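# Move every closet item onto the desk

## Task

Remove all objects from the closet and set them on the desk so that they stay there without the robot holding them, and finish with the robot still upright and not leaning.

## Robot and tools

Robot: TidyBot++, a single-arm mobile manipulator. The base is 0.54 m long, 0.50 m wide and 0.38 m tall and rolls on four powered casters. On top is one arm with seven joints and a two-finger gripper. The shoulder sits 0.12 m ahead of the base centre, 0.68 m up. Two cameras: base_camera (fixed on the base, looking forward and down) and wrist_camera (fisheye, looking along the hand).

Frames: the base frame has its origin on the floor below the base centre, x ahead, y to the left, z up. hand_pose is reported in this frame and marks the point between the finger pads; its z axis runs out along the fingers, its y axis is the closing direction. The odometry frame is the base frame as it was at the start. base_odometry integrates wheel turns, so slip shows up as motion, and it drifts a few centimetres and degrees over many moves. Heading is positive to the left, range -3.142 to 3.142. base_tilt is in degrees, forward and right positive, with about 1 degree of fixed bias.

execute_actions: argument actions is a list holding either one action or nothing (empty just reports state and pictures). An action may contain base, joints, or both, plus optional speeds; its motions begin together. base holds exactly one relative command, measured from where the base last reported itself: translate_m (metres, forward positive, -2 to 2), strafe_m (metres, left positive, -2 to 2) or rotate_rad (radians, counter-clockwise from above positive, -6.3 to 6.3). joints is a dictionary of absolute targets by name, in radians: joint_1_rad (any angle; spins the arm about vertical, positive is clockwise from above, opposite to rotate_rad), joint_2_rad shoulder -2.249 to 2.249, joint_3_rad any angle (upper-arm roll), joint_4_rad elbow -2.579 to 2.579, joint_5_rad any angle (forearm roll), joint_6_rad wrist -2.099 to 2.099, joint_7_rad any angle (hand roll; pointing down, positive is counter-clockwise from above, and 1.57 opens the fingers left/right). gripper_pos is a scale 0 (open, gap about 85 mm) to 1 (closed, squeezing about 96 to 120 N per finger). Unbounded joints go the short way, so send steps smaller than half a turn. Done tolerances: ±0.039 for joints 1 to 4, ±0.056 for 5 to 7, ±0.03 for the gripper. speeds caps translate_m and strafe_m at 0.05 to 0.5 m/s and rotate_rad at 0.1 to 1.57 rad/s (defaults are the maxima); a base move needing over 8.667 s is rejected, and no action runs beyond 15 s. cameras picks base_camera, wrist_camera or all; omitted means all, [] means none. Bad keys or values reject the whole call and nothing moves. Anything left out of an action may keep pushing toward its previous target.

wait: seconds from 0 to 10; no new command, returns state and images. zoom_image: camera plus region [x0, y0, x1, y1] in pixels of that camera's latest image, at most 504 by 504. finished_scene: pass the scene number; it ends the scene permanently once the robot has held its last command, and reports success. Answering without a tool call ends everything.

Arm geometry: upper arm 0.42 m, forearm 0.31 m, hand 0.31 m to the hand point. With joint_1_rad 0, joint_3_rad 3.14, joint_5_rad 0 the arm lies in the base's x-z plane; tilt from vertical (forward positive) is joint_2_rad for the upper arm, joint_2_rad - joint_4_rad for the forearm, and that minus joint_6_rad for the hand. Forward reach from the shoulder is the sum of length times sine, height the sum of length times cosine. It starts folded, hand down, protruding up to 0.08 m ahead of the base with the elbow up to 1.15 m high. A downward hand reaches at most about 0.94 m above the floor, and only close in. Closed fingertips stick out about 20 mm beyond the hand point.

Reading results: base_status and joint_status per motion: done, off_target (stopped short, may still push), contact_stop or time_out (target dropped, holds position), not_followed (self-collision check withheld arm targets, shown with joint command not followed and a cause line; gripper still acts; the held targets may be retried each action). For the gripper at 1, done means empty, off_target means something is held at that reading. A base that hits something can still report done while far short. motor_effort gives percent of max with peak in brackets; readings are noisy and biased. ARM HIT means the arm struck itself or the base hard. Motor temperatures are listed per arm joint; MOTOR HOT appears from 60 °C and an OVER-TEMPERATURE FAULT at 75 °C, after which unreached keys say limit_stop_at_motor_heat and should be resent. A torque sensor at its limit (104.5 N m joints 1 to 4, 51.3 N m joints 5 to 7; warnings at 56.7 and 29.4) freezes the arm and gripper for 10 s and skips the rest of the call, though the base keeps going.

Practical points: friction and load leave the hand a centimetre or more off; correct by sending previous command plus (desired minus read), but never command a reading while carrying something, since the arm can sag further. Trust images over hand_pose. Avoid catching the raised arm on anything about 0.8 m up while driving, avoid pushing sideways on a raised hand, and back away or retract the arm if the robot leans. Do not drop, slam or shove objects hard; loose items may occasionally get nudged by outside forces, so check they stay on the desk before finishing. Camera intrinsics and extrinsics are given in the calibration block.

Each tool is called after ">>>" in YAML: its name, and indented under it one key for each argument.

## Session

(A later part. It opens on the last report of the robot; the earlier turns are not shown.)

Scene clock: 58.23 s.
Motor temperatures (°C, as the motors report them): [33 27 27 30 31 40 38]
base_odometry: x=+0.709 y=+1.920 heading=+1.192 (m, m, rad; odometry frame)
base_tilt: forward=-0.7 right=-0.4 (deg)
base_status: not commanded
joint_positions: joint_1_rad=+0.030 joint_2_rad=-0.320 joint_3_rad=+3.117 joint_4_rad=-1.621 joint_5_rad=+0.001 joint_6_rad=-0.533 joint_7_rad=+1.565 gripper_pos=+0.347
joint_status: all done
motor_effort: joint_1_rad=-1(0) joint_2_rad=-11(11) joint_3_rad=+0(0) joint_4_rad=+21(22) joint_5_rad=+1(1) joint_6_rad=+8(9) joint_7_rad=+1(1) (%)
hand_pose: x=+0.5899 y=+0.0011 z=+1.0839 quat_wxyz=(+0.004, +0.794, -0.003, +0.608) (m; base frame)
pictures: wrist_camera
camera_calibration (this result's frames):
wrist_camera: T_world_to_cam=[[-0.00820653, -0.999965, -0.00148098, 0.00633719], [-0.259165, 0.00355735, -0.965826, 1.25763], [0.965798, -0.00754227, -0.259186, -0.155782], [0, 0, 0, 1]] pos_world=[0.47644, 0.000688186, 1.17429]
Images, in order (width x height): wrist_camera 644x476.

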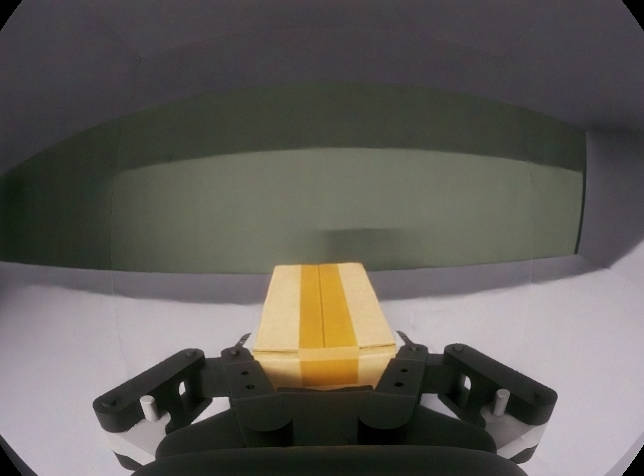

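>>> execute_actions:
  actions:
    - {"base":{"translate_m":-2}}
  cameras: ["wrist_camera"]

>>> execute_actions:
  actions:
    - {"base":{"rotate_rad":3.1416}}
  cameras: ["wrist_camera"]

>>> execute_actions:
  actions:
    - {"base":{"translate_m":0.4}}

Scene clock: 63.83 s.
Motor temperatures (°C, as the motors report them): [33 28 27 30 31 40 38]
base_odometry: x=-0.029 y=+0.062 heading=+1.192 (m, m, rad; odometry frame)
base_tilt: forward=-0.8 right=-0.3 (deg)
base_status: done
joint_positions: joint_1_rad=+0.030 joint_2_rad=-0.319 joint_3_rad=+3.117 joint_4_rad=-1.621 joint_5_rad=+0.001 joint_6_rad=-0.535 joint_7_rad=+1.565 gripper_pos=+0.347
joint_status: not commanded
motor_effort: joint_1_rad=+0(2) joint_2_rad=-10(14) joint_3_rad=+0(4) joint_4_rad=+22(23) joint_5_rad=+1(2) joint_6_rad=+8(8) joint_7_rad=+2(1) (%)
hand_pose: x=+0.5901 y=+0.0016 z=+1.0828 quat_wxyz=(+0.004, +0.795, -0.002, +0.607) (m; base frame)
pictures: wrist_camera
camera_calibration (this result's frames):
wrist_camera: T_world_to_cam=[[-0.0072423, -0.999973, -0.00136041, 0.00614307], [-0.262313, 0.00321261, -0.964977, 1.25751], [0.964956, -0.0066318, -0.262329, -0.152383], [0, 0, 0, 1]] pos_world=[0.47695, 0.00109244, 1.17351]
Images, in order (width x height): wrist_camera 644x476.

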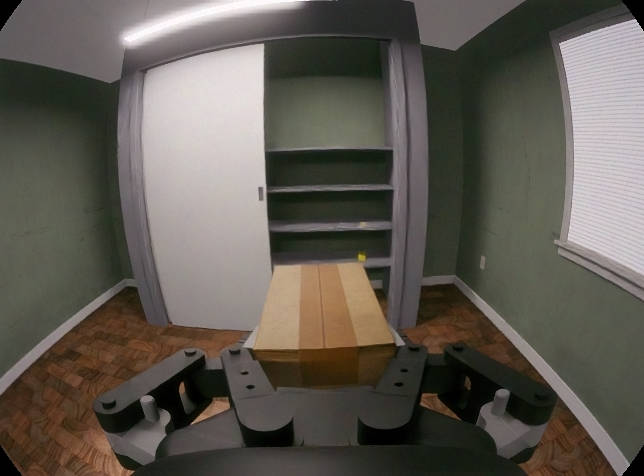

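Scene clock: 67.20 s.
Motor temperatures (°C, as the motors report them): [33 28 27 30 31 40 38]
base_odometry: x=-0.029 y=+0.062 heading=-1.949 (m, m, rad; odometry frame)
base_tilt: forward=-0.7 right=-0.4 (deg)
base_status: done
joint_positions: joint_1_rad=+0.029 joint_2_rad=-0.318 joint_3_rad=+3.117 joint_4_rad=-1.621 joint_5_rad=+0.001 joint_6_rad=-0.535 joint_7_rad=+1.565 gripper_pos=+0.347
joint_status: not commanded
motor_effort: joint_1_rad=+0(2) joint_2_rad=-10(13) joint_3_rad=+0(3) joint_4_rad=+22(22) joint_5_rad=+1(0) joint_6_rad=+8(9) joint_7_rad=+1(2) (%)
hand_pose: x=+0.5905 y=+0.0017 z=+1.0823 quat_wxyz=(+0.003, +0.795, -0.002, +0.606) (m; base frame)
pictures: wrist_camera
camera_calibration (this result's frames):
wrist_camera: T_world_to_cam=[[-0.00690642, -0.999975, -0.00136831, 0.00610832], [-0.263378, 0.00313907, -0.964688, 1.25744], [0.964668, -0.00630215, -0.263393, -0.151623], [0, 0, 0, 1]] pos_world=[0.477491, 0.00120542, 1.17311]
Images, in order (width x height): wrist_camera 644x476.

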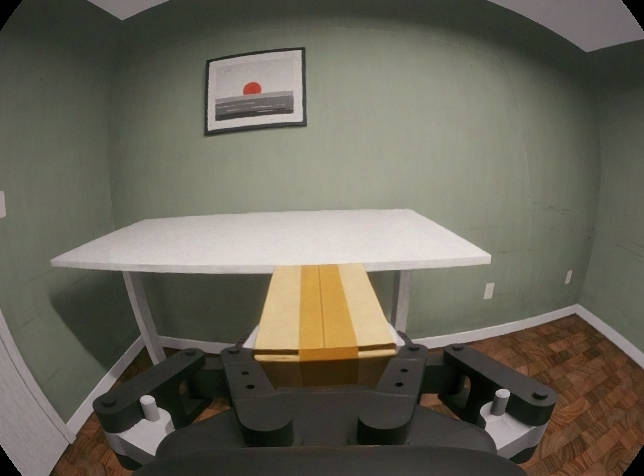

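Scene clock: 69.37 s.
Motor temperatures (°C, as the motors report them): [33 28 27 30 31 40 38]
base_odometry: x=-0.177 y=-0.310 heading=-1.949 (m, m, rad; odometry frame)
base_tilt: forward=-0.8 right=-0.4 (deg)
base_status: done
joint_positions: joint_1_rad=+0.029 joint_2_rad=-0.311 joint_3_rad=+3.117 joint_4_rad=-1.621 joint_5_rad=+0.001 joint_6_rad=-0.536 joint_7_rad=+1.565 gripper_pos=+0.347
joint_status: not commanded
motor_effort: joint_1_rad=+0(1) joint_2_rad=-11(14) joint_3_rad=+0(0) joint_4_rad=+21(23) joint_5_rad=+1(1) joint_6_rad=+8(8) joint_7_rad=+1(1) (%)
hand_pose: x=+0.5932 y=+0.0016 z=+1.0789 quat_wxyz=(+0.003, +0.797, -0.002, +0.604) (m; base frame)
pictures: base_camera, wrist_camera
camera_calibration (this result's frames):
wrist_camera: T_world_to_cam=[[-0.0069207, -0.999975, -0.0015205, 0.00621467], [-0.270324, 0.00333479, -0.962764, 1.257], [0.962745, -0.00625197, -0.27034, -0.14642], [0, 0, 0, 1]] pos_world=[0.480805, 0.00110727, 1.17062]
Images, in order (width x height): base_camera 644x364, wrist_camera 644x476.

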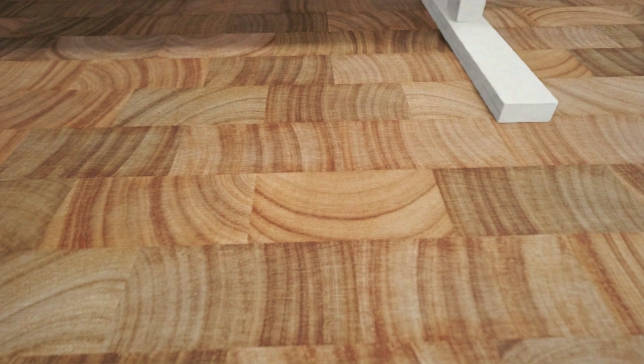

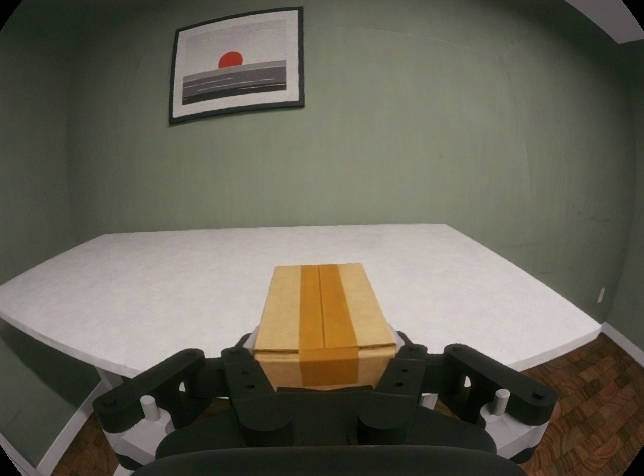

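>>> execute_actions:
  actions:
    - {"base":{"translate_m":0.25}}
  cameras: []

>>> execute_actions:
  actions:
    - {"joints":{"joint_4_rad":-1.9,"joint_6_rad":-0.29}}
  cameras: ["wrist_camera"]

>>> execute_actions:
  actions:
    - {"joints":{"joint_4_rad":-1.93}}
  cameras: []

Scene clock: 71.33 s.
Motor temperatures (°C, as the motors report them): [33 28 27 30 31 40 38]
base_odometry: x=-0.269 y=-0.543 heading=-1.948 (m, m, rad; odometry frame)
base_tilt: forward=-0.8 right=-0.4 (deg)
base_status: done
joint_positions: joint_1_rad=+0.029 joint_2_rad=-0.311 joint_3_rad=+3.117 joint_4_rad=-1.621 joint_5_rad=+0.001 joint_6_rad=-0.536 joint_7_rad=+1.565 gripper_pos=+0.347
joint_status: not commanded
motor_effort: joint_1_rad=+0(1) joint_2_rad=-10(15) joint_3_rad=+0(1) joint_4_rad=+21(23) joint_5_rad=+1(1) joint_6_rad=+8(9) joint_7_rad=+2(1) (%)
hand_pose: x=+0.5932 y=+0.0016 z=+1.0788 quat_wxyz=(+0.003, +0.797, -0.002, +0.603) (m; base frame)
pictures: none
No camera images: the call's "cameras" was empty. Leave "cameras" out to get every camera's image.

Scene clock: 72.73 s.
Motor temperatures (°C, as the motors report them): [33 28 27 30 31 40 38]
base_odometry: x=-0.269 y=-0.543 heading=-1.948 (m, m, rad; odometry frame)
base_tilt: forward=-0.7 right=-0.4 (deg)
base_status: not commanded
joint_positions: joint_1_rad=+0.029 joint_2_rad=-0.312 joint_3_rad=+3.117 joint_4_rad=-1.886 joint_5_rad=+0.001 joint_6_rad=-0.329 joint_7_rad=+1.565 gripper_pos=+0.347
joint_status: all done
motor_effort: joint_1_rad=+0(0) joint_2_rad=-12(12) joint_3_rad=+0(0) joint_4_rad=+21(23) joint_5_rad=+1(1) joint_6_rad=+8(8) joint_7_rad=+1(1) (%)
hand_pose: x=+0.5983 y=+0.0009 z=+0.9791 quat_wxyz=(+0.003, +0.815, -0.002, +0.580) (m; base frame)
pictures: wrist_camera
camera_calibration (this result's frames):
wrist_camera: T_world_to_cam=[[-0.00730905, -0.999972, -0.00140558, 0.00546687], [-0.326067, 0.00371209, -0.945339, 1.17855], [0.945318, -0.00645122, -0.326085, -0.113324], [0, 0, 0, 1]] pos_world=[0.491453, 0.000360767, 1.07718]
Images, in order (width x height): wrist_camera 644x476.

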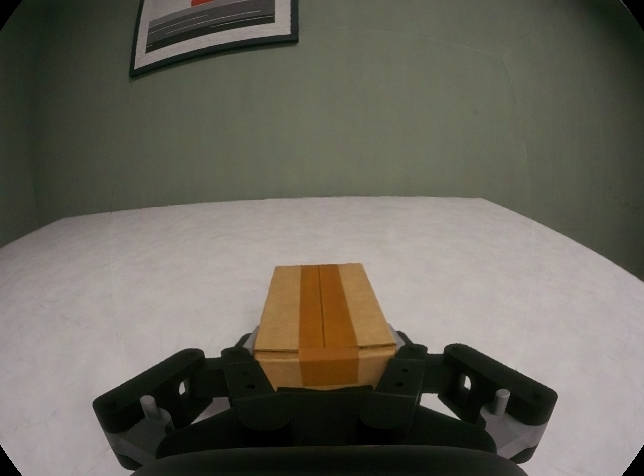

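Scene clock: 73.37 s.
Motor temperatures (°C, as the motors report them): [33 28 27 30 31 40 38]
base_odometry: x=-0.269 y=-0.543 heading=-1.948 (m, m, rad; odometry frame)
base_tilt: forward=-0.8 right=-0.4 (deg)
base_status: not commanded
joint_positions: joint_1_rad=+0.029 joint_2_rad=-0.316 joint_3_rad=+3.117 joint_4_rad=-1.898 joint_5_rad=+0.001 joint_6_rad=-0.316 joint_7_rad=+1.565 gripper_pos=+0.347
joint_status: all done
motor_effort: joint_1_rad=+0(0) joint_2_rad=-9(11) joint_3_rad=+0(0) joint_4_rad=+20(22) joint_5_rad=+1(1) joint_6_rad=+6(8) joint_7_rad=+1(1) (%)
hand_pose: x=+0.5971 y=+0.0009 z=+0.9778 quat_wxyz=(+0.003, +0.813, -0.002, +0.582) (m; base frame)
pictures: none
No camera images: the call's "cameras" was empty. Leave "cameras" out to get every camera's image.

>>> execute_actions:
  actions:
    - {"joints":{"gripper_pos":0,"joint_4_rad":-1.89}}
  cameras: []

>>> execute_actions:
  actions:
    - {"base":{"translate_m":-1.7}}
  cameras: ["wrist_camera"]

>>> execute_actions:
  actions:
    - {"base":{"rotate_rad":-3.1416},"joints":{"joint_2_rad":0.47,"joint_4_rad":-1.97,"joint_6_rad":0.54}}
  cameras: []

>>> execute_actions:
  actions:
    - {"base":{"strafe_m":-0.32}}
  cameras: ["wrist_camera"]

>>> execute_actions:
  actions:
    - {"base":{"translate_m":0.5}}

Scene clock: 74.73 s.
Motor temperatures (°C, as the motors report them): [33 28 27 30 31 40 38]
base_odometry: x=-0.269 y=-0.543 heading=-1.948 (m, m, rad; odometry frame)
base_tilt: forward=-0.7 right=-0.3 (deg)
base_status: not commanded
joint_positions: joint_1_rad=+0.029 joint_2_rad=-0.316 joint_3_rad=+3.117 joint_4_rad=-1.897 joint_5_rad=+0.001 joint_6_rad=-0.316 joint_7_rad=+1.565 gripper_pos=+0.000
joint_status: all done
motor_effort: joint_1_rad=+0(0) joint_2_rad=-10(12) joint_3_rad=+0(0) joint_4_rad=+21(23) joint_5_rad=+1(1) joint_6_rad=+8(9) joint_7_rad=+2(1) (%)
hand_pose: x=+0.5972 y=+0.0009 z=+0.9784 quat_wxyz=(+0.003, +0.813, -0.002, +0.583) (m; base frame)
pictures: none
No camera images: the call's "cameras" was empty. Leave "cameras" out to get every camera's image.

Scene clock: 79.60 s.
Motor temperatures (°C, as the motors report them): [33 28 27 30 31 40 38]
base_odometry: x=+0.357 y=+1.038 heading=-1.948 (m, m, rad; odometry frame)
base_tilt: forward=-0.8 right=-0.4 (deg)
base_status: done
joint_positions: joint_1_rad=+0.029 joint_2_rad=-0.322 joint_3_rad=+3.117 joint_4_rad=-1.897 joint_5_rad=+0.001 joint_6_rad=-0.316 joint_7_rad=+1.565 gripper_pos=+0.000
joint_status: not commanded
motor_effort: joint_1_rad=+0(2) joint_2_rad=-10(13) joint_3_rad=+0(1) joint_4_rad=+22(22) joint_5_rad=+1(1) joint_6_rad=+7(7) joint_7_rad=+1(1) (%)
hand_pose: x=+0.5956 y=+0.0010 z=+0.9811 quat_wxyz=(+0.003, +0.811, -0.002, +0.585) (m; base frame)
pictures: wrist_camera
camera_calibration (this result's frames):
wrist_camera: T_world_to_cam=[[-0.00721104, -0.999973, -0.00119128, 0.00527366], [-0.314452, 0.00339846, -0.949267, 1.17647], [0.949246, -0.00647061, -0.314468, -0.123847], [0, 0, 0, 1]] pos_world=[0.487544, 0.000473954, 1.07785]
Images, in order (width x height): wrist_camera 644x476.

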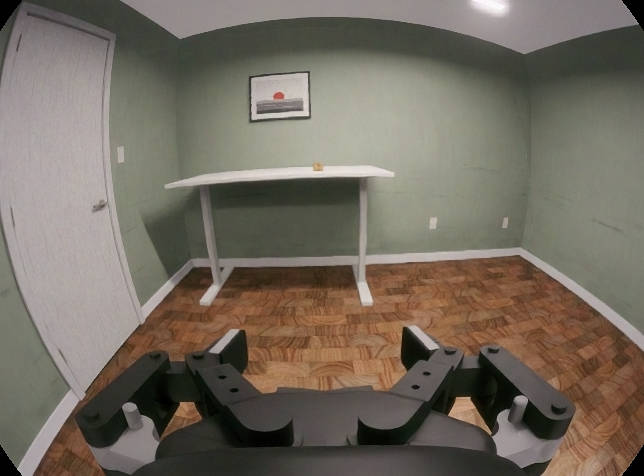

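Scene clock: 83.07 s.
Motor temperatures (°C, as the motors report them): [33 28 27 30 31 40 38]
base_odometry: x=+0.357 y=+1.038 heading=+1.194 (m, m, rad; odometry frame)
base_tilt: forward=-0.7 right=-0.4 (deg)
base_status: done
joint_positions: joint_1_rad=+0.027 joint_2_rad=+0.474 joint_3_rad=+3.116 joint_4_rad=-1.944 joint_5_rad=+0.001 joint_6_rad=+0.509 joint_7_rad=+1.565 gripper_pos=+0.000
joint_status: all done
motor_effort: joint_1_rad=+0(4) joint_2_rad=-32(35) joint_3_rad=-1(4) joint_4_rad=+16(21) joint_5_rad=+1(2) joint_6_rad=+7(8) joint_7_rad=+1(1) (%)
hand_pose: x=+0.8126 y=-0.0021 z=+0.7176 quat_wxyz=(-0.005, +0.816, -0.007, +0.578) (m; base frame)
pictures: none
No camera images: the call's "cameras" was empty. Leave "cameras" out to get every camera's image.

Scene clock: 85.07 s.
Motor temperatures (°C, as the motors report them): [33 28 27 30 31 40 38]
base_odometry: x=+0.654 y=+0.920 heading=+1.194 (m, m, rad; odometry frame)
base_tilt: forward=-0.7 right=-0.4 (deg)
base_status: done
joint_positions: joint_1_rad=+0.030 joint_2_rad=+0.474 joint_3_rad=+3.116 joint_4_rad=-1.944 joint_5_rad=+0.001 joint_6_rad=+0.509 joint_7_rad=+1.565 gripper_pos=+0.000
joint_status: not commanded
motor_effort: joint_1_rad=+0(4) joint_2_rad=-31(32) joint_3_rad=-1(3) joint_4_rad=+15(16) joint_5_rad=+1(2) joint_6_rad=+7(7) joint_7_rad=+2(1) (%)
hand_pose: x=+0.8125 y=-0.0041 z=+0.7175 quat_wxyz=(-0.004, +0.816, -0.008, +0.578) (m; base frame)
pictures: wrist_camera
camera_calibration (this result's frames):
wrist_camera: T_world_to_cam=[[-0.00861894, -0.999744, -0.0209343, 0.0167822], [-0.330654, 0.0226068, -0.943481, 1.00359], [0.943713, -0.00120982, -0.330764, -0.396471], [0, 0, 0, 1]] pos_world=[0.706139, -0.00638954, 0.816078]
Images, in order (width x height): wrist_camera 644x476.

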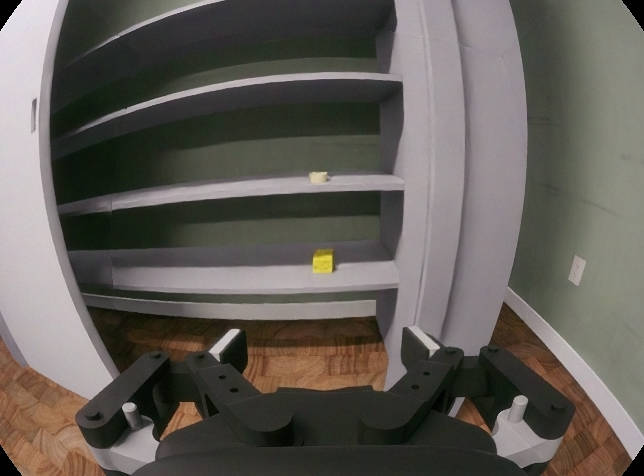

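Scene clock: 87.43 s.
Motor temperatures (°C, as the motors report them): [33 28 27 30 31 40 38]
base_odometry: x=+0.839 y=+1.385 heading=+1.193 (m, m, rad; odometry frame)
base_tilt: forward=-0.7 right=-0.4 (deg)
base_status: done
joint_positions: joint_1_rad=+0.030 joint_2_rad=+0.474 joint_3_rad=+3.116 joint_4_rad=-1.950 joint_5_rad=+0.001 joint_6_rad=+0.509 joint_7_rad=+1.565 gripper_pos=+0.000
joint_status: not commanded
motor_effort: joint_1_rad=+0(1) joint_2_rad=-32(34) joint_3_rad=+0(1) joint_4_rad=+16(17) joint_5_rad=+1(1) joint_6_rad=+7(8) joint_7_rad=+1(1) (%)
hand_pose: x=+0.8105 y=-0.0040 z=+0.7145 quat_wxyz=(-0.004, +0.818, -0.008, +0.576) (m; base frame)
pictures: base_camera, wrist_camera
camera_calibration (this result's frames):
wrist_camera: T_world_to_cam=[[-0.00867498, -0.999743, -0.0209293, 0.0167926], [-0.336211, 0.0226277, -0.941515, 1.00316], [0.941747, -0.00113096, -0.336321, -0.389993], [0, 0, 0, 1]] pos_world=[0.704695, -0.00635195, 0.813681]
Images, in order (width x height): base_camera 644x364, wrist_camera 644x476.

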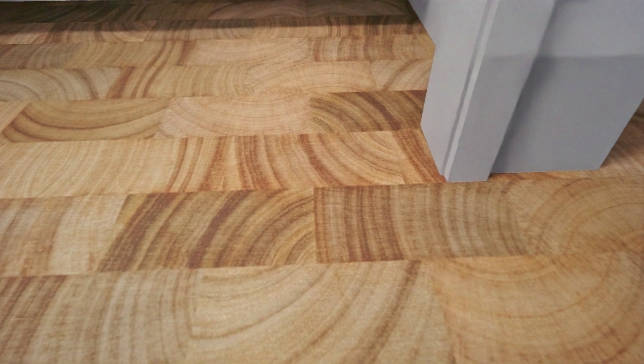

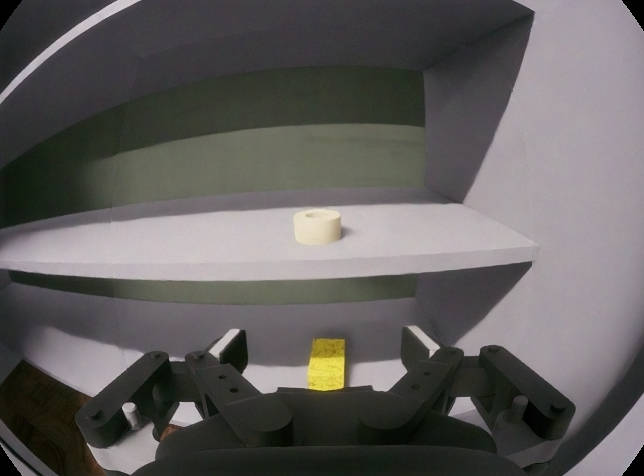

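>>> execute_actions:
  actions:
    - {"base":{"translate_m":0.13},"speeds":{"translate_m":0.08},"joints":{"joint_4_rad":-1.905}}
  cameras: ["wrist_camera"]

Scene clock: 89.77 s.
Motor temperatures (°C, as the motors report them): [33 28 27 30 31 40 38]
base_odometry: x=+0.887 y=+1.506 heading=+1.193 (m, m, rad; odometry frame)
base_tilt: forward=-0.7 right=-0.4 (deg)
base_status: done
joint_positions: joint_1_rad=+0.030 joint_2_rad=+0.472 joint_3_rad=+3.116 joint_4_rad=-1.917 joint_5_rad=+0.001 joint_6_rad=+0.509 joint_7_rad=+1.565 gripper_pos=+0.000
joint_status: all done
motor_effort: joint_1_rad=+0(2) joint_2_rad=-32(34) joint_3_rad=-1(1) joint_4_rad=+17(17) joint_5_rad=+1(1) joint_6_rad=+8(8) joint_7_rad=+1(1) (%)
hand_pose: x=+0.8215 y=-0.0043 z=+0.7324 quat_wxyz=(-0.004, +0.808, -0.008, +0.590) (m; base frame)
pictures: wrist_camera
camera_calibration (this result's frames):
wrist_camera: T_world_to_cam=[[-0.00833087, -0.999746, -0.0209331, 0.0167087], [-0.30313, 0.0224737, -0.952684, 1.00478], [0.952913, -0.00159123, -0.30324, -0.427756], [0, 0, 0, 1]] pos_world=[0.712334, -0.00655742, 0.82788]
Images, in order (width x height): wrist_camera 644x476.

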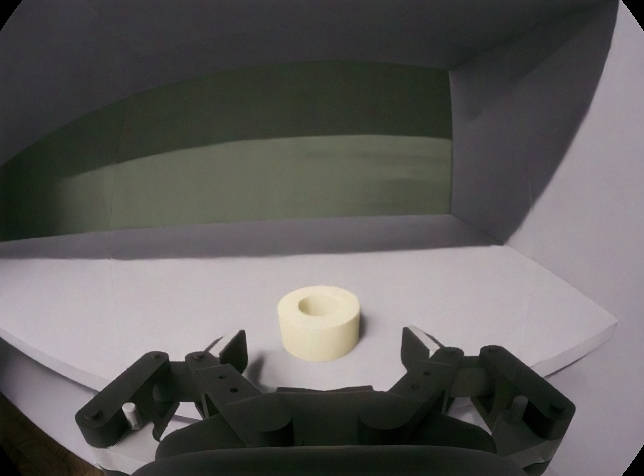

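>>> execute_actions:
  actions:
    - {"base":{"translate_m":0.055},"speeds":{"translate_m":0.06},"joints":{"joint_6_rad":0.45}}
  cameras: ["wrist_camera"]

>>> execute_actions:
  actions:
    - {"joints":{"gripper_pos":1}}
  cameras: []

>>> execute_actions:
  actions:
    - {"joints":{"joint_2_rad":0.41}}
  cameras: ["wrist_camera"]

Scene clock: 91.37 s.
Motor temperatures (°C, as the motors report them): [33 28 27 30 31 40 38]
base_odometry: x=+0.907 y=+1.557 heading=+1.193 (m, m, rad; odometry frame)
base_tilt: forward=-0.7 right=-0.4 (deg)
base_status: done
joint_positions: joint_1_rad=+0.030 joint_2_rad=+0.470 joint_3_rad=+3.116 joint_4_rad=-1.915 joint_5_rad=+0.001 joint_6_rad=+0.485 joint_7_rad=+1.565 gripper_pos=+0.000
joint_status: all done
motor_effort: joint_1_rad=+0(1) joint_2_rad=-31(34) joint_3_rad=-1(1) joint_4_rad=+16(17) joint_5_rad=+1(1) joint_6_rad=+8(8) joint_7_rad=+1(0) (%)
hand_pose: x=+0.8195 y=-0.0042 z=+0.7280 quat_wxyz=(-0.004, +0.813, -0.008, +0.582) (m; base frame)
pictures: wrist_camera
camera_calibration (this result's frames):
wrist_camera: T_world_to_cam=[[-0.00849576, -0.999747, -0.0208365, 0.016751], [-0.321943, 0.0224624, -0.946493, 1.01091], [0.946721, -0.00133302, -0.322052, -0.40843], [0, 0, 0, 1]] pos_world=[0.712265, -0.00650509, 0.825628]
Images, in order (width x height): wrist_camera 644x476.

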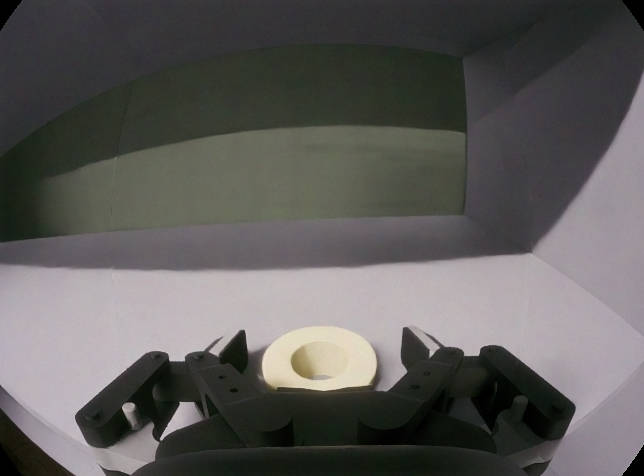

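Scene clock: 92.47 s.
Motor temperatures (°C, as the motors report them): [33 28 27 30 31 40 38]
base_odometry: x=+0.907 y=+1.557 heading=+1.193 (m, m, rad; odometry frame)
base_tilt: forward=-0.8 right=-0.4 (deg)
base_status: not commanded
joint_positions: joint_1_rad=+0.030 joint_2_rad=+0.466 joint_3_rad=+3.116 joint_4_rad=-1.915 joint_5_rad=+0.001 joint_6_rad=+0.485 joint_7_rad=+1.565 gripper_pos=+0.485
joint_status: gripper_pos off_target (ended at +0.485, target +1.000)
motor_effort: joint_1_rad=+0(1) joint_2_rad=-30(32) joint_3_rad=-1(2) joint_4_rad=+15(16) joint_5_rad=+1(1) joint_6_rad=+6(7) joint_7_rad=+1(1) (%)
hand_pose: x=+0.8193 y=-0.0042 z=+0.7309 quat_wxyz=(-0.004, +0.812, -0.008, +0.583) (m; base frame)
pictures: none
No camera images: the call's "cameras" was empty. Leave "cameras" out to get every camera's image.

Scene clock: 93.37 s.
Motor temperatures (°C, as the motors report them): [33 28 27 30 31 40 38]
base_odometry: x=+0.907 y=+1.557 heading=+1.193 (m, m, rad; odometry frame)
base_tilt: forward=-0.7 right=-0.4 (deg)
base_status: not commanded
joint_positions: joint_1_rad=+0.030 joint_2_rad=+0.419 joint_3_rad=+3.116 joint_4_rad=-1.915 joint_5_rad=+0.001 joint_6_rad=+0.481 joint_7_rad=+1.565 gripper_pos=+0.485
joint_status: all done
motor_effort: joint_1_rad=+0(0) joint_2_rad=-32(35) joint_3_rad=-1(1) joint_4_rad=+18(17) joint_5_rad=+1(1) joint_6_rad=+7(7) joint_7_rad=+1(1) (%)
hand_pose: x=+0.8160 y=-0.0041 z=+0.7625 quat_wxyz=(-0.004, +0.799, -0.008, +0.601) (m; base frame)
pictures: wrist_camera
camera_calibration (this result's frames):
wrist_camera: T_world_to_cam=[[-0.0075013, -0.999778, -0.0197103, 0.0158787], [-0.276957, 0.021017, -0.960653, 1.01646], [0.960853, -0.00174724, -0.277053, -0.439822], [0, 0, 0, 1]] pos_world=[0.704239, -0.00625631, 0.854927]
Images, in order (width x height): wrist_camera 644x476.

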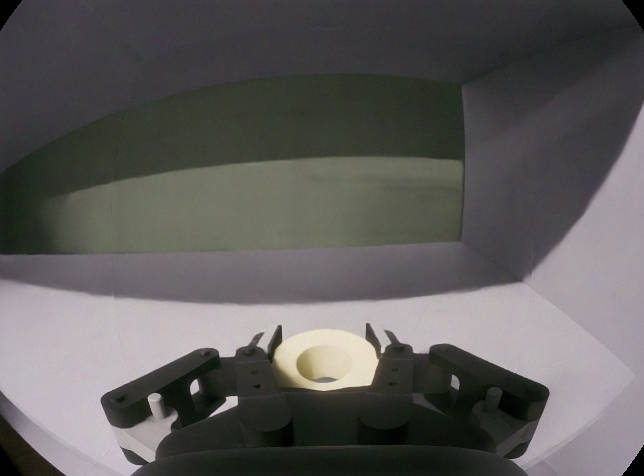

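>>> execute_actions:
  actions:
    - {"base":{"translate_m":-1.2}}
  cameras: []

>>> execute_actions:
  actions:
    - {"base":{"rotate_rad":3.1416},"joints":{"joint_2_rad":-0.33,"joint_4_rad":-1.78,"joint_6_rad":-0.33}}
  cameras: []

>>> execute_actions:
  actions:
    - {"base":{"translate_m":1.3}}
  cameras: []

>>> execute_actions:
  actions:
    - {"joints":{"joint_4_rad":-1.95}}
  cameras: ["wrist_camera"]

Scene clock: 97.40 s.
Motor temperatures (°C, as the motors report them): [33 28 27 30 31 40 38]
base_odometry: x=+0.465 y=+0.441 heading=+1.193 (m, m, rad; odometry frame)
base_tilt: forward=-0.7 right=-0.3 (deg)
base_status: done
joint_positions: joint_1_rad=+0.029 joint_2_rad=+0.416 joint_3_rad=+3.116 joint_4_rad=-1.915 joint_5_rad=+0.001 joint_6_rad=+0.480 joint_7_rad=+1.565 gripper_pos=+0.485
joint_status: not commanded
motor_effort: joint_1_rad=+0(4) joint_2_rad=-32(33) joint_3_rad=-1(2) joint_4_rad=+18(17) joint_5_rad=+1(1) joint_6_rad=+8(8) joint_7_rad=+1(1) (%)
hand_pose: x=+0.8156 y=-0.0033 z=+0.7645 quat_wxyz=(-0.004, +0.799, -0.007, +0.602) (m; base frame)
pictures: none
No camera images: the call's "cameras" was empty. Leave "cameras" out to get every camera's image.

Scene clock: 100.77 s.
Motor temperatures (°C, as the motors report them): [33 28 27 30 31 40 38]
base_odometry: x=+0.465 y=+0.441 heading=-1.949 (m, m, rad; odometry frame)
base_tilt: forward=-0.8 right=-0.4 (deg)
base_status: done
joint_positions: joint_1_rad=+0.028 joint_2_rad=-0.315 joint_3_rad=+3.115 joint_4_rad=-1.806 joint_5_rad=+0.001 joint_6_rad=-0.296 joint_7_rad=+1.565 gripper_pos=+0.485
joint_status: all done
motor_effort: joint_1_rad=+0(5) joint_2_rad=-10(33) joint_3_rad=+0(3) joint_4_rad=+22(23) joint_5_rad=+1(2) joint_6_rad=+8(8) joint_7_rad=+1(1) (%)
hand_pose: x=+0.6060 y=+0.0028 z=+1.0397 quat_wxyz=(+0.003, +0.780, -0.001, +0.626) (m; base frame)
pictures: none
No camera images: the call's "cameras" was empty. Leave "cameras" out to get every camera's image.

Scene clock: 104.73 s.
Motor temperatures (°C, as the motors report them): [33 28 27 30 31 40 38]
base_odometry: x=-0.014 y=-0.767 heading=-1.948 (m, m, rad; odometry frame)
base_tilt: forward=-0.7 right=-0.4 (deg)
base_status: done
joint_positions: joint_1_rad=+0.028 joint_2_rad=-0.325 joint_3_rad=+3.115 joint_4_rad=-1.803 joint_5_rad=+0.001 joint_6_rad=-0.300 joint_7_rad=+1.565 gripper_pos=+0.485
joint_status: not commanded
motor_effort: joint_1_rad=+0(1) joint_2_rad=-11(14) joint_3_rad=+0(0) joint_4_rad=+22(22) joint_5_rad=+1(1) joint_6_rad=+8(8) joint_7_rad=+1(1) (%)
hand_pose: x=+0.6020 y=+0.0029 z=+1.0453 quat_wxyz=(+0.003, +0.777, -0.001, +0.630) (m; base frame)
pictures: none
No camera images: the call's "cameras" was empty. Leave "cameras" out to get every camera's image.

Scene clock: 106.07 s.
Motor temperatures (°C, as the motors report them): [33 28 27 30 31 40 38]
base_odometry: x=-0.014 y=-0.767 heading=-1.948 (m, m, rad; odometry frame)
base_tilt: forward=-0.8 right=-0.4 (deg)
base_status: not commanded
joint_positions: joint_1_rad=+0.028 joint_2_rad=-0.329 joint_3_rad=+3.115 joint_4_rad=-1.936 joint_5_rad=+0.001 joint_6_rad=-0.300 joint_7_rad=+1.565 gripper_pos=+0.485
joint_status: all done
motor_effort: joint_1_rad=+0(0) joint_2_rad=-9(11) joint_3_rad=+0(0) joint_4_rad=+22(23) joint_5_rad=+1(1) joint_6_rad=+7(8) joint_7_rad=+1(2) (%)
hand_pose: x=+0.5908 y=+0.0023 z=+0.9657 quat_wxyz=(+0.003, +0.816, -0.001, +0.579) (m; base frame)
pictures: wrist_camera
camera_calibration (this result's frames):
wrist_camera: T_world_to_cam=[[-0.00467661, -0.999989, -0.00063276, 0.00450134], [-0.329161, 0.00213688, -0.944271, 1.16422], [0.944262, -0.00420771, -0.329168, -0.107035], [0, 0, 0, 1]] pos_world=[0.484308, 0.00156311, 1.06411]
Images, in order (width x height): wrist_camera 644x476.

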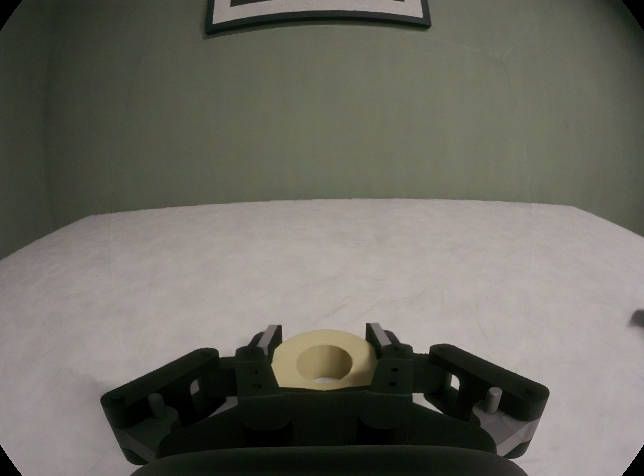

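>>> execute_actions:
  actions:
    - {"joints":{"gripper_pos":0,"joint_4_rad":-1.92}}
  cameras: []

>>> execute_actions:
  actions:
    - {"base":{"translate_m":-1.7}}
  cameras: []

>>> execute_actions:
  actions:
    - {"base":{"rotate_rad":-3.1416},"joints":{"joint_2_rad":1.13,"joint_4_rad":-1.97,"joint_6_rad":1.2}}
  cameras: ["wrist_camera"]

>>> execute_actions:
  actions:
    - {"base":{"translate_m":0.62}}

Scene clock: 107.40 s.
Motor temperatures (°C, as the motors report them): [33 28 27 30 31 40 38]
base_odometry: x=-0.014 y=-0.767 heading=-1.948 (m, m, rad; odometry frame)
base_tilt: forward=-0.8 right=-0.3 (deg)
base_status: not commanded
joint_positions: joint_1_rad=+0.028 joint_2_rad=-0.329 joint_3_rad=+3.115 joint_4_rad=-1.932 joint_5_rad=+0.001 joint_6_rad=-0.300 joint_7_rad=+1.565 gripper_pos=+0.000
joint_status: all done
motor_effort: joint_1_rad=+0(0) joint_2_rad=-9(10) joint_3_rad=+0(0) joint_4_rad=+21(22) joint_5_rad=+1(1) joint_6_rad=+7(8) joint_7_rad=+1(1) (%)
hand_pose: x=+0.5913 y=+0.0023 z=+0.9682 quat_wxyz=(+0.003, +0.814, -0.001, +0.580) (m; base frame)
pictures: none
No camera images: the call's "cameras" was empty. Leave "cameras" out to get every camera's image.

Scene clock: 112.27 s.
Motor temperatures (°C, as the motors report them): [33 28 27 30 31 40 38]
base_odometry: x=+0.611 y=+0.814 heading=-1.948 (m, m, rad; odometry frame)
base_tilt: forward=-0.8 right=-0.4 (deg)
base_status: done
joint_positions: joint_1_rad=+0.028 joint_2_rad=-0.330 joint_3_rad=+3.115 joint_4_rad=-1.932 joint_5_rad=+0.001 joint_6_rad=-0.301 joint_7_rad=+1.565 gripper_pos=+0.000
joint_status: not commanded
motor_effort: joint_1_rad=+0(2) joint_2_rad=-10(13) joint_3_rad=+0(1) joint_4_rad=+22(23) joint_5_rad=+1(1) joint_6_rad=+8(9) joint_7_rad=+1(2) (%)
hand_pose: x=+0.5909 y=+0.0023 z=+0.9686 quat_wxyz=(+0.003, +0.814, -0.001, +0.581) (m; base frame)
pictures: none
No camera images: the call's "cameras" was empty. Leave "cameras" out to get every camera's image.

Scene clock: 115.80 s.
Motor temperatures (°C, as the motors report them): [33 28 27 30 31 40 38]
base_odometry: x=+0.611 y=+0.814 heading=+1.194 (m, m, rad; odometry frame)
base_tilt: forward=-0.8 right=-0.4 (deg)
base_status: done
joint_positions: joint_1_rad=+0.029 joint_2_rad=+1.122 joint_3_rad=+3.115 joint_4_rad=-1.944 joint_5_rad=+0.001 joint_6_rad=+1.166 joint_7_rad=+1.565 gripper_pos=+0.000
joint_status: all done
motor_effort: joint_1_rad=+0(6) joint_2_rad=-38(41) joint_3_rad=-2(4) joint_4_rad=+7(21) joint_5_rad=+1(2) joint_6_rad=+7(7) joint_7_rad=+1(1) (%)
hand_pose: x=+0.8162 y=-0.0051 z=+0.4505 quat_wxyz=(-0.006, +0.813, -0.016, +0.582) (m; base frame)
pictures: wrist_camera
camera_calibration (this result's frames):
wrist_camera: T_world_to_cam=[[-0.0183535, -0.999272, -0.033447, 0.0237999], [-0.321862, 0.0375769, -0.946041, 0.746985], [0.946609, -0.00659785, -0.322318, -0.494518], [0, 0, 0, 1]] pos_world=[0.708978, -0.00754958, 0.548082]
Images, in order (width x height): wrist_camera 644x476.

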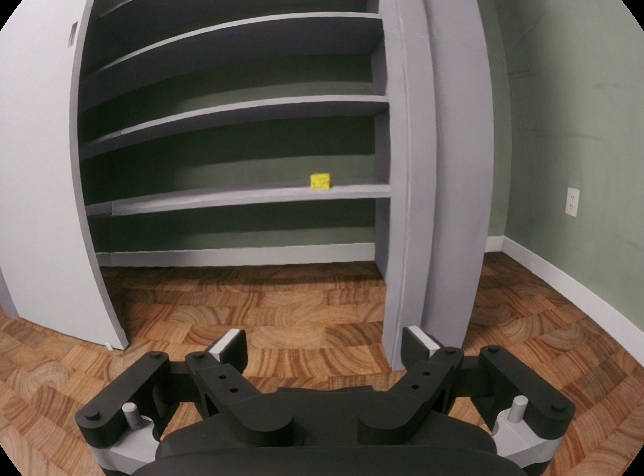

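Scene clock: 118.43 s.
Motor temperatures (°C, as the motors report them): [33 28 27 30 31 40 38]
base_odometry: x=+0.840 y=+1.390 heading=+1.194 (m, m, rad; odometry frame)
base_tilt: forward=-0.7 right=-0.4 (deg)
base_status: done
joint_positions: joint_1_rad=+0.029 joint_2_rad=+1.123 joint_3_rad=+3.115 joint_4_rad=-1.951 joint_5_rad=+0.001 joint_6_rad=+1.167 joint_7_rad=+1.565 gripper_pos=+0.000
joint_status: not commanded
motor_effort: joint_1_rad=-1(1) joint_2_rad=-38(40) joint_3_rad=-1(2) joint_4_rad=+6(6) joint_5_rad=+1(1) joint_6_rad=+8(8) joint_7_rad=+1(1) (%)
hand_pose: x=+0.8133 y=-0.0050 z=+0.4483 quat_wxyz=(-0.006, +0.815, -0.016, +0.579) (m; base frame)
pictures: base_camera, wrist_camera
camera_calibration (this result's frames):
wrist_camera: T_world_to_cam=[[-0.018426, -0.999271, -0.0334451, 0.0238283], [-0.328053, 0.0376413, -0.943909, 0.747995], [0.944479, -0.00642064, -0.328508, -0.487921], [0, 0, 0, 1]] pos_world=[0.706653, -0.00747733, 0.54655]
Images, in order (width x height): base_camera 644x364, wrist_camera 644x476.

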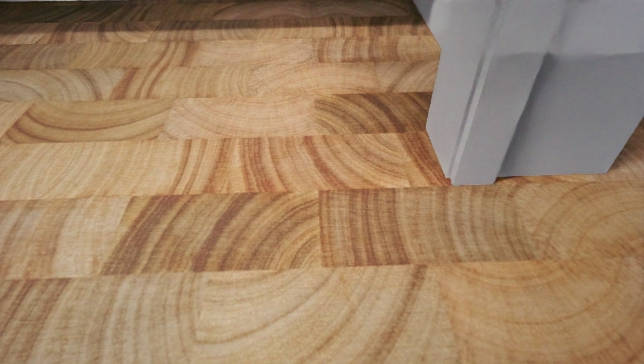

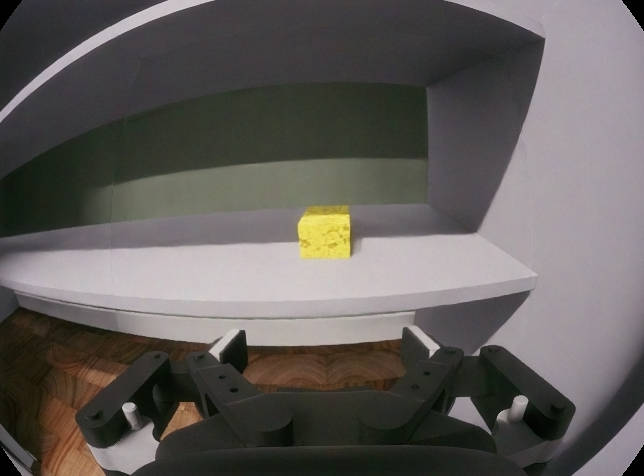

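>>> execute_actions:
  actions:
    - {"base":{"translate_m":0.245},"speeds":{"translate_m":0.1},"joints":{"joint_2_rad":1.15}}
  cameras: ["wrist_camera"]

>>> execute_actions:
  actions:
    - {"joints":{"gripper_pos":1}}
  cameras: []

>>> execute_actions:
  actions:
    - {"joints":{"joint_2_rad":1.08}}
  cameras: ["wrist_camera"]

>>> execute_actions:
  actions:
    - {"base":{"translate_m":-1.2}}
  cameras: []

>>> execute_actions:
  actions:
    - {"base":{"rotate_rad":3.24},"joints":{"joint_2_rad":-0.33,"joint_4_rad":-1.78,"joint_6_rad":-0.33}}
  cameras: ["wrist_camera"]

>>> execute_actions:
  actions:
    - {"base":{"translate_m":1.27}}
  cameras: []

>>> execute_actions:
  actions:
    - {"joints":{"joint_4_rad":-1.945}}
  cameras: ["wrist_camera"]

Scene clock: 121.77 s.
Motor temperatures (°C, as the motors report them): [33 28 27 30 31 40 38]
base_odometry: x=+0.930 y=+1.618 heading=+1.193 (m, m, rad; odometry frame)
base_tilt: forward=-0.7 right=-0.3 (deg)
base_status: done
joint_positions: joint_1_rad=+0.029 joint_2_rad=+1.141 joint_3_rad=+3.115 joint_4_rad=-1.952 joint_5_rad=+0.001 joint_6_rad=+1.167 joint_7_rad=+1.565 gripper_pos=+0.000
joint_status: all done
motor_effort: joint_1_rad=-1(2) joint_2_rad=-38(39) joint_3_rad=-2(2) joint_4_rad=+5(7) joint_5_rad=+1(1) joint_6_rad=+7(7) joint_7_rad=+1(1) (%)
hand_pose: x=+0.8086 y=-0.0049 z=+0.4356 quat_wxyz=(-0.007, +0.821, -0.016, +0.571) (m; base frame)
pictures: wrist_camera
camera_calibration (this result's frames):
wrist_camera: T_world_to_cam=[[-0.0190359, -0.999253, -0.0336256, 0.0240262], [-0.345591, 0.0381348, -0.93761, 0.745964], [0.938192, -0.00622753, -0.346059, -0.474973], [0, 0, 0, 1]] pos_world=[0.703872, -0.00739682, 0.535862]
Images, in order (width x height): wrist_camera 644x476.

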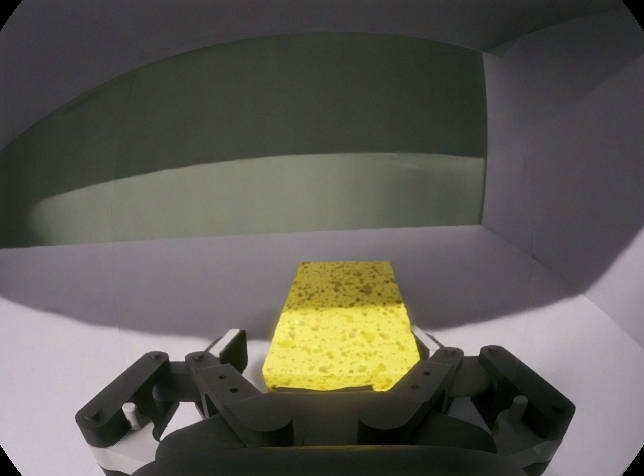

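Scene clock: 122.87 s.
Motor temperatures (°C, as the motors report them): [33 28 27 30 31 40 38]
base_odometry: x=+0.930 y=+1.618 heading=+1.193 (m, m, rad; odometry frame)
base_tilt: forward=-0.7 right=-0.4 (deg)
base_status: not commanded
joint_positions: joint_1_rad=+0.029 joint_2_rad=+1.141 joint_3_rad=+3.115 joint_4_rad=-1.952 joint_5_rad=+0.001 joint_6_rad=+1.171 joint_7_rad=+1.565 gripper_pos=+0.368
joint_status: gripper_pos off_target (ended at +0.368, target +1.000)
motor_effort: joint_1_rad=+0(1) joint_2_rad=-37(37) joint_3_rad=-1(2) joint_4_rad=+4(6) joint_5_rad=+1(2) joint_6_rad=+7(8) joint_7_rad=+1(1) (%)
hand_pose: x=+0.8089 y=-0.0049 z=+0.4365 quat_wxyz=(-0.007, +0.820, -0.016, +0.573) (m; base frame)
pictures: none
No camera images: the call's "cameras" was empty. Leave "cameras" out to get every camera's image.

Scene clock: 123.77 s.
Motor temperatures (°C, as the motors report them): [33 28 27 30 31 40 38]
base_odometry: x=+0.930 y=+1.618 heading=+1.193 (m, m, rad; odometry frame)
base_tilt: forward=-0.7 right=-0.4 (deg)
base_status: not commanded
joint_positions: joint_1_rad=+0.029 joint_2_rad=+1.084 joint_3_rad=+3.115 joint_4_rad=-1.953 joint_5_rad=+0.001 joint_6_rad=+1.171 joint_7_rad=+1.565 gripper_pos=+0.368
joint_status: all done
motor_effort: joint_1_rad=+0(0) joint_2_rad=-38(40) joint_3_rad=-1(2) joint_4_rad=+6(6) joint_5_rad=+1(1) joint_6_rad=+8(8) joint_7_rad=+1(1) (%)
hand_pose: x=+0.8215 y=-0.0052 z=+0.4758 quat_wxyz=(-0.006, +0.803, -0.016, +0.595) (m; base frame)
pictures: wrist_camera
camera_calibration (this result's frames):
wrist_camera: T_world_to_cam=[[-0.0171208, -0.999308, -0.0330236, 0.0233759], [-0.289329, 0.036567, -0.956531, 0.750923], [0.957077, -0.00682194, -0.289755, -0.51543], [0, 0, 0, 1]] pos_world=[0.71097, -0.00761548, 0.569705]
Images, in order (width x height): wrist_camera 644x476.

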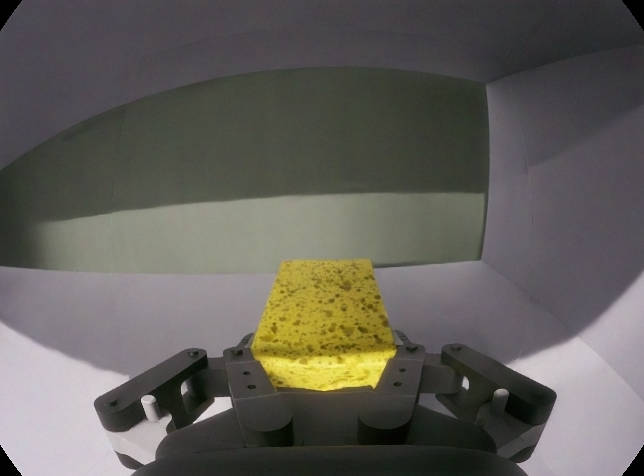

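Scene clock: 127.67 s.
Motor temperatures (°C, as the motors report them): [33 28 27 30 31 40 38]
base_odometry: x=+0.488 y=+0.502 heading=+1.193 (m, m, rad; odometry frame)
base_tilt: forward=-0.7 right=-0.4 (deg)
base_status: done
joint_positions: joint_1_rad=+0.028 joint_2_rad=+1.084 joint_3_rad=+3.115 joint_4_rad=-1.956 joint_5_rad=+0.001 joint_6_rad=+1.171 joint_7_rad=+1.565 gripper_pos=+0.368
joint_status: not commanded
motor_effort: joint_1_rad=-1(4) joint_2_rad=-38(39) joint_3_rad=-2(2) joint_4_rad=+7(8) joint_5_rad=+1(0) joint_6_rad=+8(8) joint_7_rad=+1(1) (%)
hand_pose: x=+0.8204 y=-0.0046 z=+0.4749 quat_wxyz=(-0.007, +0.804, -0.015, +0.594) (m; base frame)
pictures: none
No camera images: the call's "cameras" was empty. Leave "cameras" out to get every camera's image.

Scene clock: 131.10 s.
Motor temperatures (°C, as the motors report them): [33 28 27 30 31 40 38]
base_odometry: x=+0.488 y=+0.502 heading=-1.850 (m, m, rad; odometry frame)
base_tilt: forward=-0.8 right=-0.4 (deg)
base_status: done
joint_positions: joint_1_rad=+0.018 joint_2_rad=-0.320 joint_3_rad=+3.115 joint_4_rad=-1.805 joint_5_rad=+0.001 joint_6_rad=-0.296 joint_7_rad=+1.565 gripper_pos=+0.368
joint_status: all done
motor_effort: joint_1_rad=+0(5) joint_2_rad=-11(41) joint_3_rad=+0(4) joint_4_rad=+22(23) joint_5_rad=+1(2) joint_6_rad=+8(9) joint_7_rad=+1(1) (%)
hand_pose: x=+0.6039 y=+0.0077 z=+1.0431 quat_wxyz=(-0.001, +0.777, +0.003, +0.629) (m; base frame)
pictures: wrist_camera
camera_calibration (this result's frames):
wrist_camera: T_world_to_cam=[[0.00646011, -0.999979, -0.000928644, 0.00359392], [-0.207637, -0.000432964, -0.978206, 1.20363], [0.978185, 0.00651214, -0.207636, -0.241202], [0, 0, 0, 1]] pos_world=[0.485836, 0.00568571, 1.12732]
Images, in order (width x height): wrist_camera 644x476.

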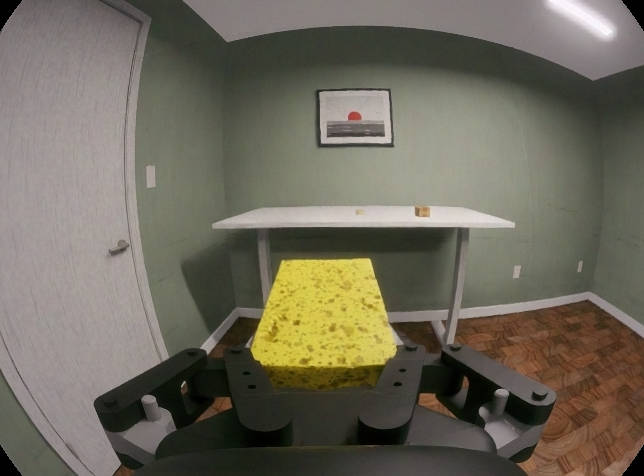

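Scene clock: 135.03 s.
Motor temperatures (°C, as the motors report them): [33 28 27 30 31 40 38]
base_odometry: x=+0.139 y=-0.719 heading=-1.850 (m, m, rad; odometry frame)
base_tilt: forward=-0.8 right=-0.4 (deg)
base_status: done
joint_positions: joint_1_rad=+0.018 joint_2_rad=-0.326 joint_3_rad=+3.115 joint_4_rad=-1.803 joint_5_rad=+0.001 joint_6_rad=-0.299 joint_7_rad=+1.565 gripper_pos=+0.368
joint_status: not commanded
motor_effort: joint_1_rad=+0(0) joint_2_rad=-11(13) joint_3_rad=+0(0) joint_4_rad=+22(22) joint_5_rad=+1(1) joint_6_rad=+8(8) joint_7_rad=+1(1) (%)
hand_pose: x=+0.6017 y=+0.0077 z=+1.0464 quat_wxyz=(+0.000, +0.776, +0.003, +0.631) (m; base frame)
pictures: none
No camera images: the call's "cameras" was empty. Leave "cameras" out to get every camera's image.

Scene clock: 150.03 s.
Motor temperatures (°C, as the motors report them): [33 28 27 30 31 40 38]
base_odometry: x=+0.139 y=-0.719 heading=-1.850 (m, m, rad; odometry frame)
base_tilt: forward=-0.8 right=-0.4 (deg)
base_status: not commanded
joint_positions: joint_1_rad=+0.018 joint_2_rad=-0.338 joint_3_rad=+3.115 joint_4_rad=-1.929 joint_5_rad=+0.001 joint_6_rad=-0.297 joint_7_rad=+1.565 gripper_pos=+0.368
joint_status: all done
motor_effort: joint_1_rad=+0(0) joint_2_rad=-8(10) joint_3_rad=+0(0) joint_4_rad=+20(23) joint_5_rad=+1(1) joint_6_rad=+6(8) joint_7_rad=+1(2) (%)
hand_pose: x=+0.5893 y=+0.0071 z=+0.9751 quat_wxyz=(+0.000, +0.810, +0.003, +0.586) (m; base frame)
pictures: wrist_camera
camera_calibration (this result's frames):
wrist_camera: T_world_to_cam=[[0.0053262, -0.999986, -0.000378833, 0.00314855], [-0.311187, -0.00129744, -0.950348, 1.16798], [0.950334, 0.00517963, -0.311189, -0.123661], [0, 0, 0, 1]] pos_world=[0.480962, 0.0053044, 1.0715]
Images, in order (width x height): wrist_camera 644x476.

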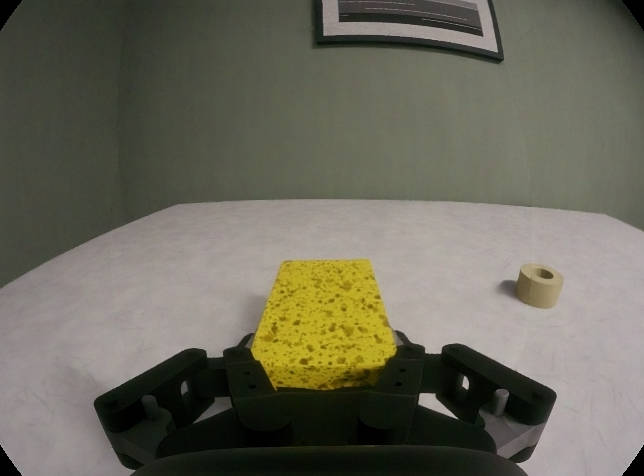

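>>> execute_actions:
  actions:
    - {"joints":{"gripper_pos":0,"joint_4_rad":-1.91}}
  cameras: []

>>> execute_actions:
  actions:
    - {"base":{"translate_m":-0.3}}
  cameras: []

>>> finished_scene:
  scene: 1

Scene clock: 151.30 s.
Motor temperatures (°C, as the motors report them): [33 28 27 30 31 40 38]
base_odometry: x=+0.139 y=-0.719 heading=-1.850 (m, m, rad; odometry frame)
base_tilt: forward=-0.7 right=-0.4 (deg)
base_status: not commanded
joint_positions: joint_1_rad=+0.018 joint_2_rad=-0.337 joint_3_rad=+3.115 joint_4_rad=-1.916 joint_5_rad=+0.001 joint_6_rad=-0.298 joint_7_rad=+1.565 gripper_pos=+0.000
joint_status: all done
motor_effort: joint_1_rad=+0(1) joint_2_rad=-10(13) joint_3_rad=+0(0) joint_4_rad=+22(23) joint_5_rad=+1(2) joint_6_rad=+7(8) joint_7_rad=+1(1) (%)
hand_pose: x=+0.5908 y=+0.0072 z=+0.9821 quat_wxyz=(+0.000, +0.807, +0.003, +0.591) (m; base frame)
pictures: none
No camera images: the call's "cameras" was empty. Leave "cameras" out to get every camera's image.

Scene clock: 153.30 s.
Motor temperatures (°C, as the motors report them): [33 28 27 30 31 40 38]
base_odometry: x=+0.222 y=-0.430 heading=-1.849 (m, m, rad; odometry frame)
base_tilt: forward=-0.8 right=-0.4 (deg)
base_status: done
joint_positions: joint_1_rad=+0.018 joint_2_rad=-0.335 joint_3_rad=+3.115 joint_4_rad=-1.916 joint_5_rad=+0.001 joint_6_rad=-0.299 joint_7_rad=+1.565 gripper_pos=+0.000
joint_status: not commanded
motor_effort: joint_1_rad=+0(2) joint_2_rad=-9(13) joint_3_rad=+0(2) joint_4_rad=+21(22) joint_5_rad=+1(1) joint_6_rad=+8(8) joint_7_rad=+1(1) (%)
hand_pose: x=+0.5912 y=+0.0071 z=+0.9810 quat_wxyz=(+0.000, +0.808, +0.003, +0.590) (m; base frame)
pictures: none
No camera images: the call's "cameras" was empty. Leave "cameras" out to get every camera's image.

The scene is finished: the task was done.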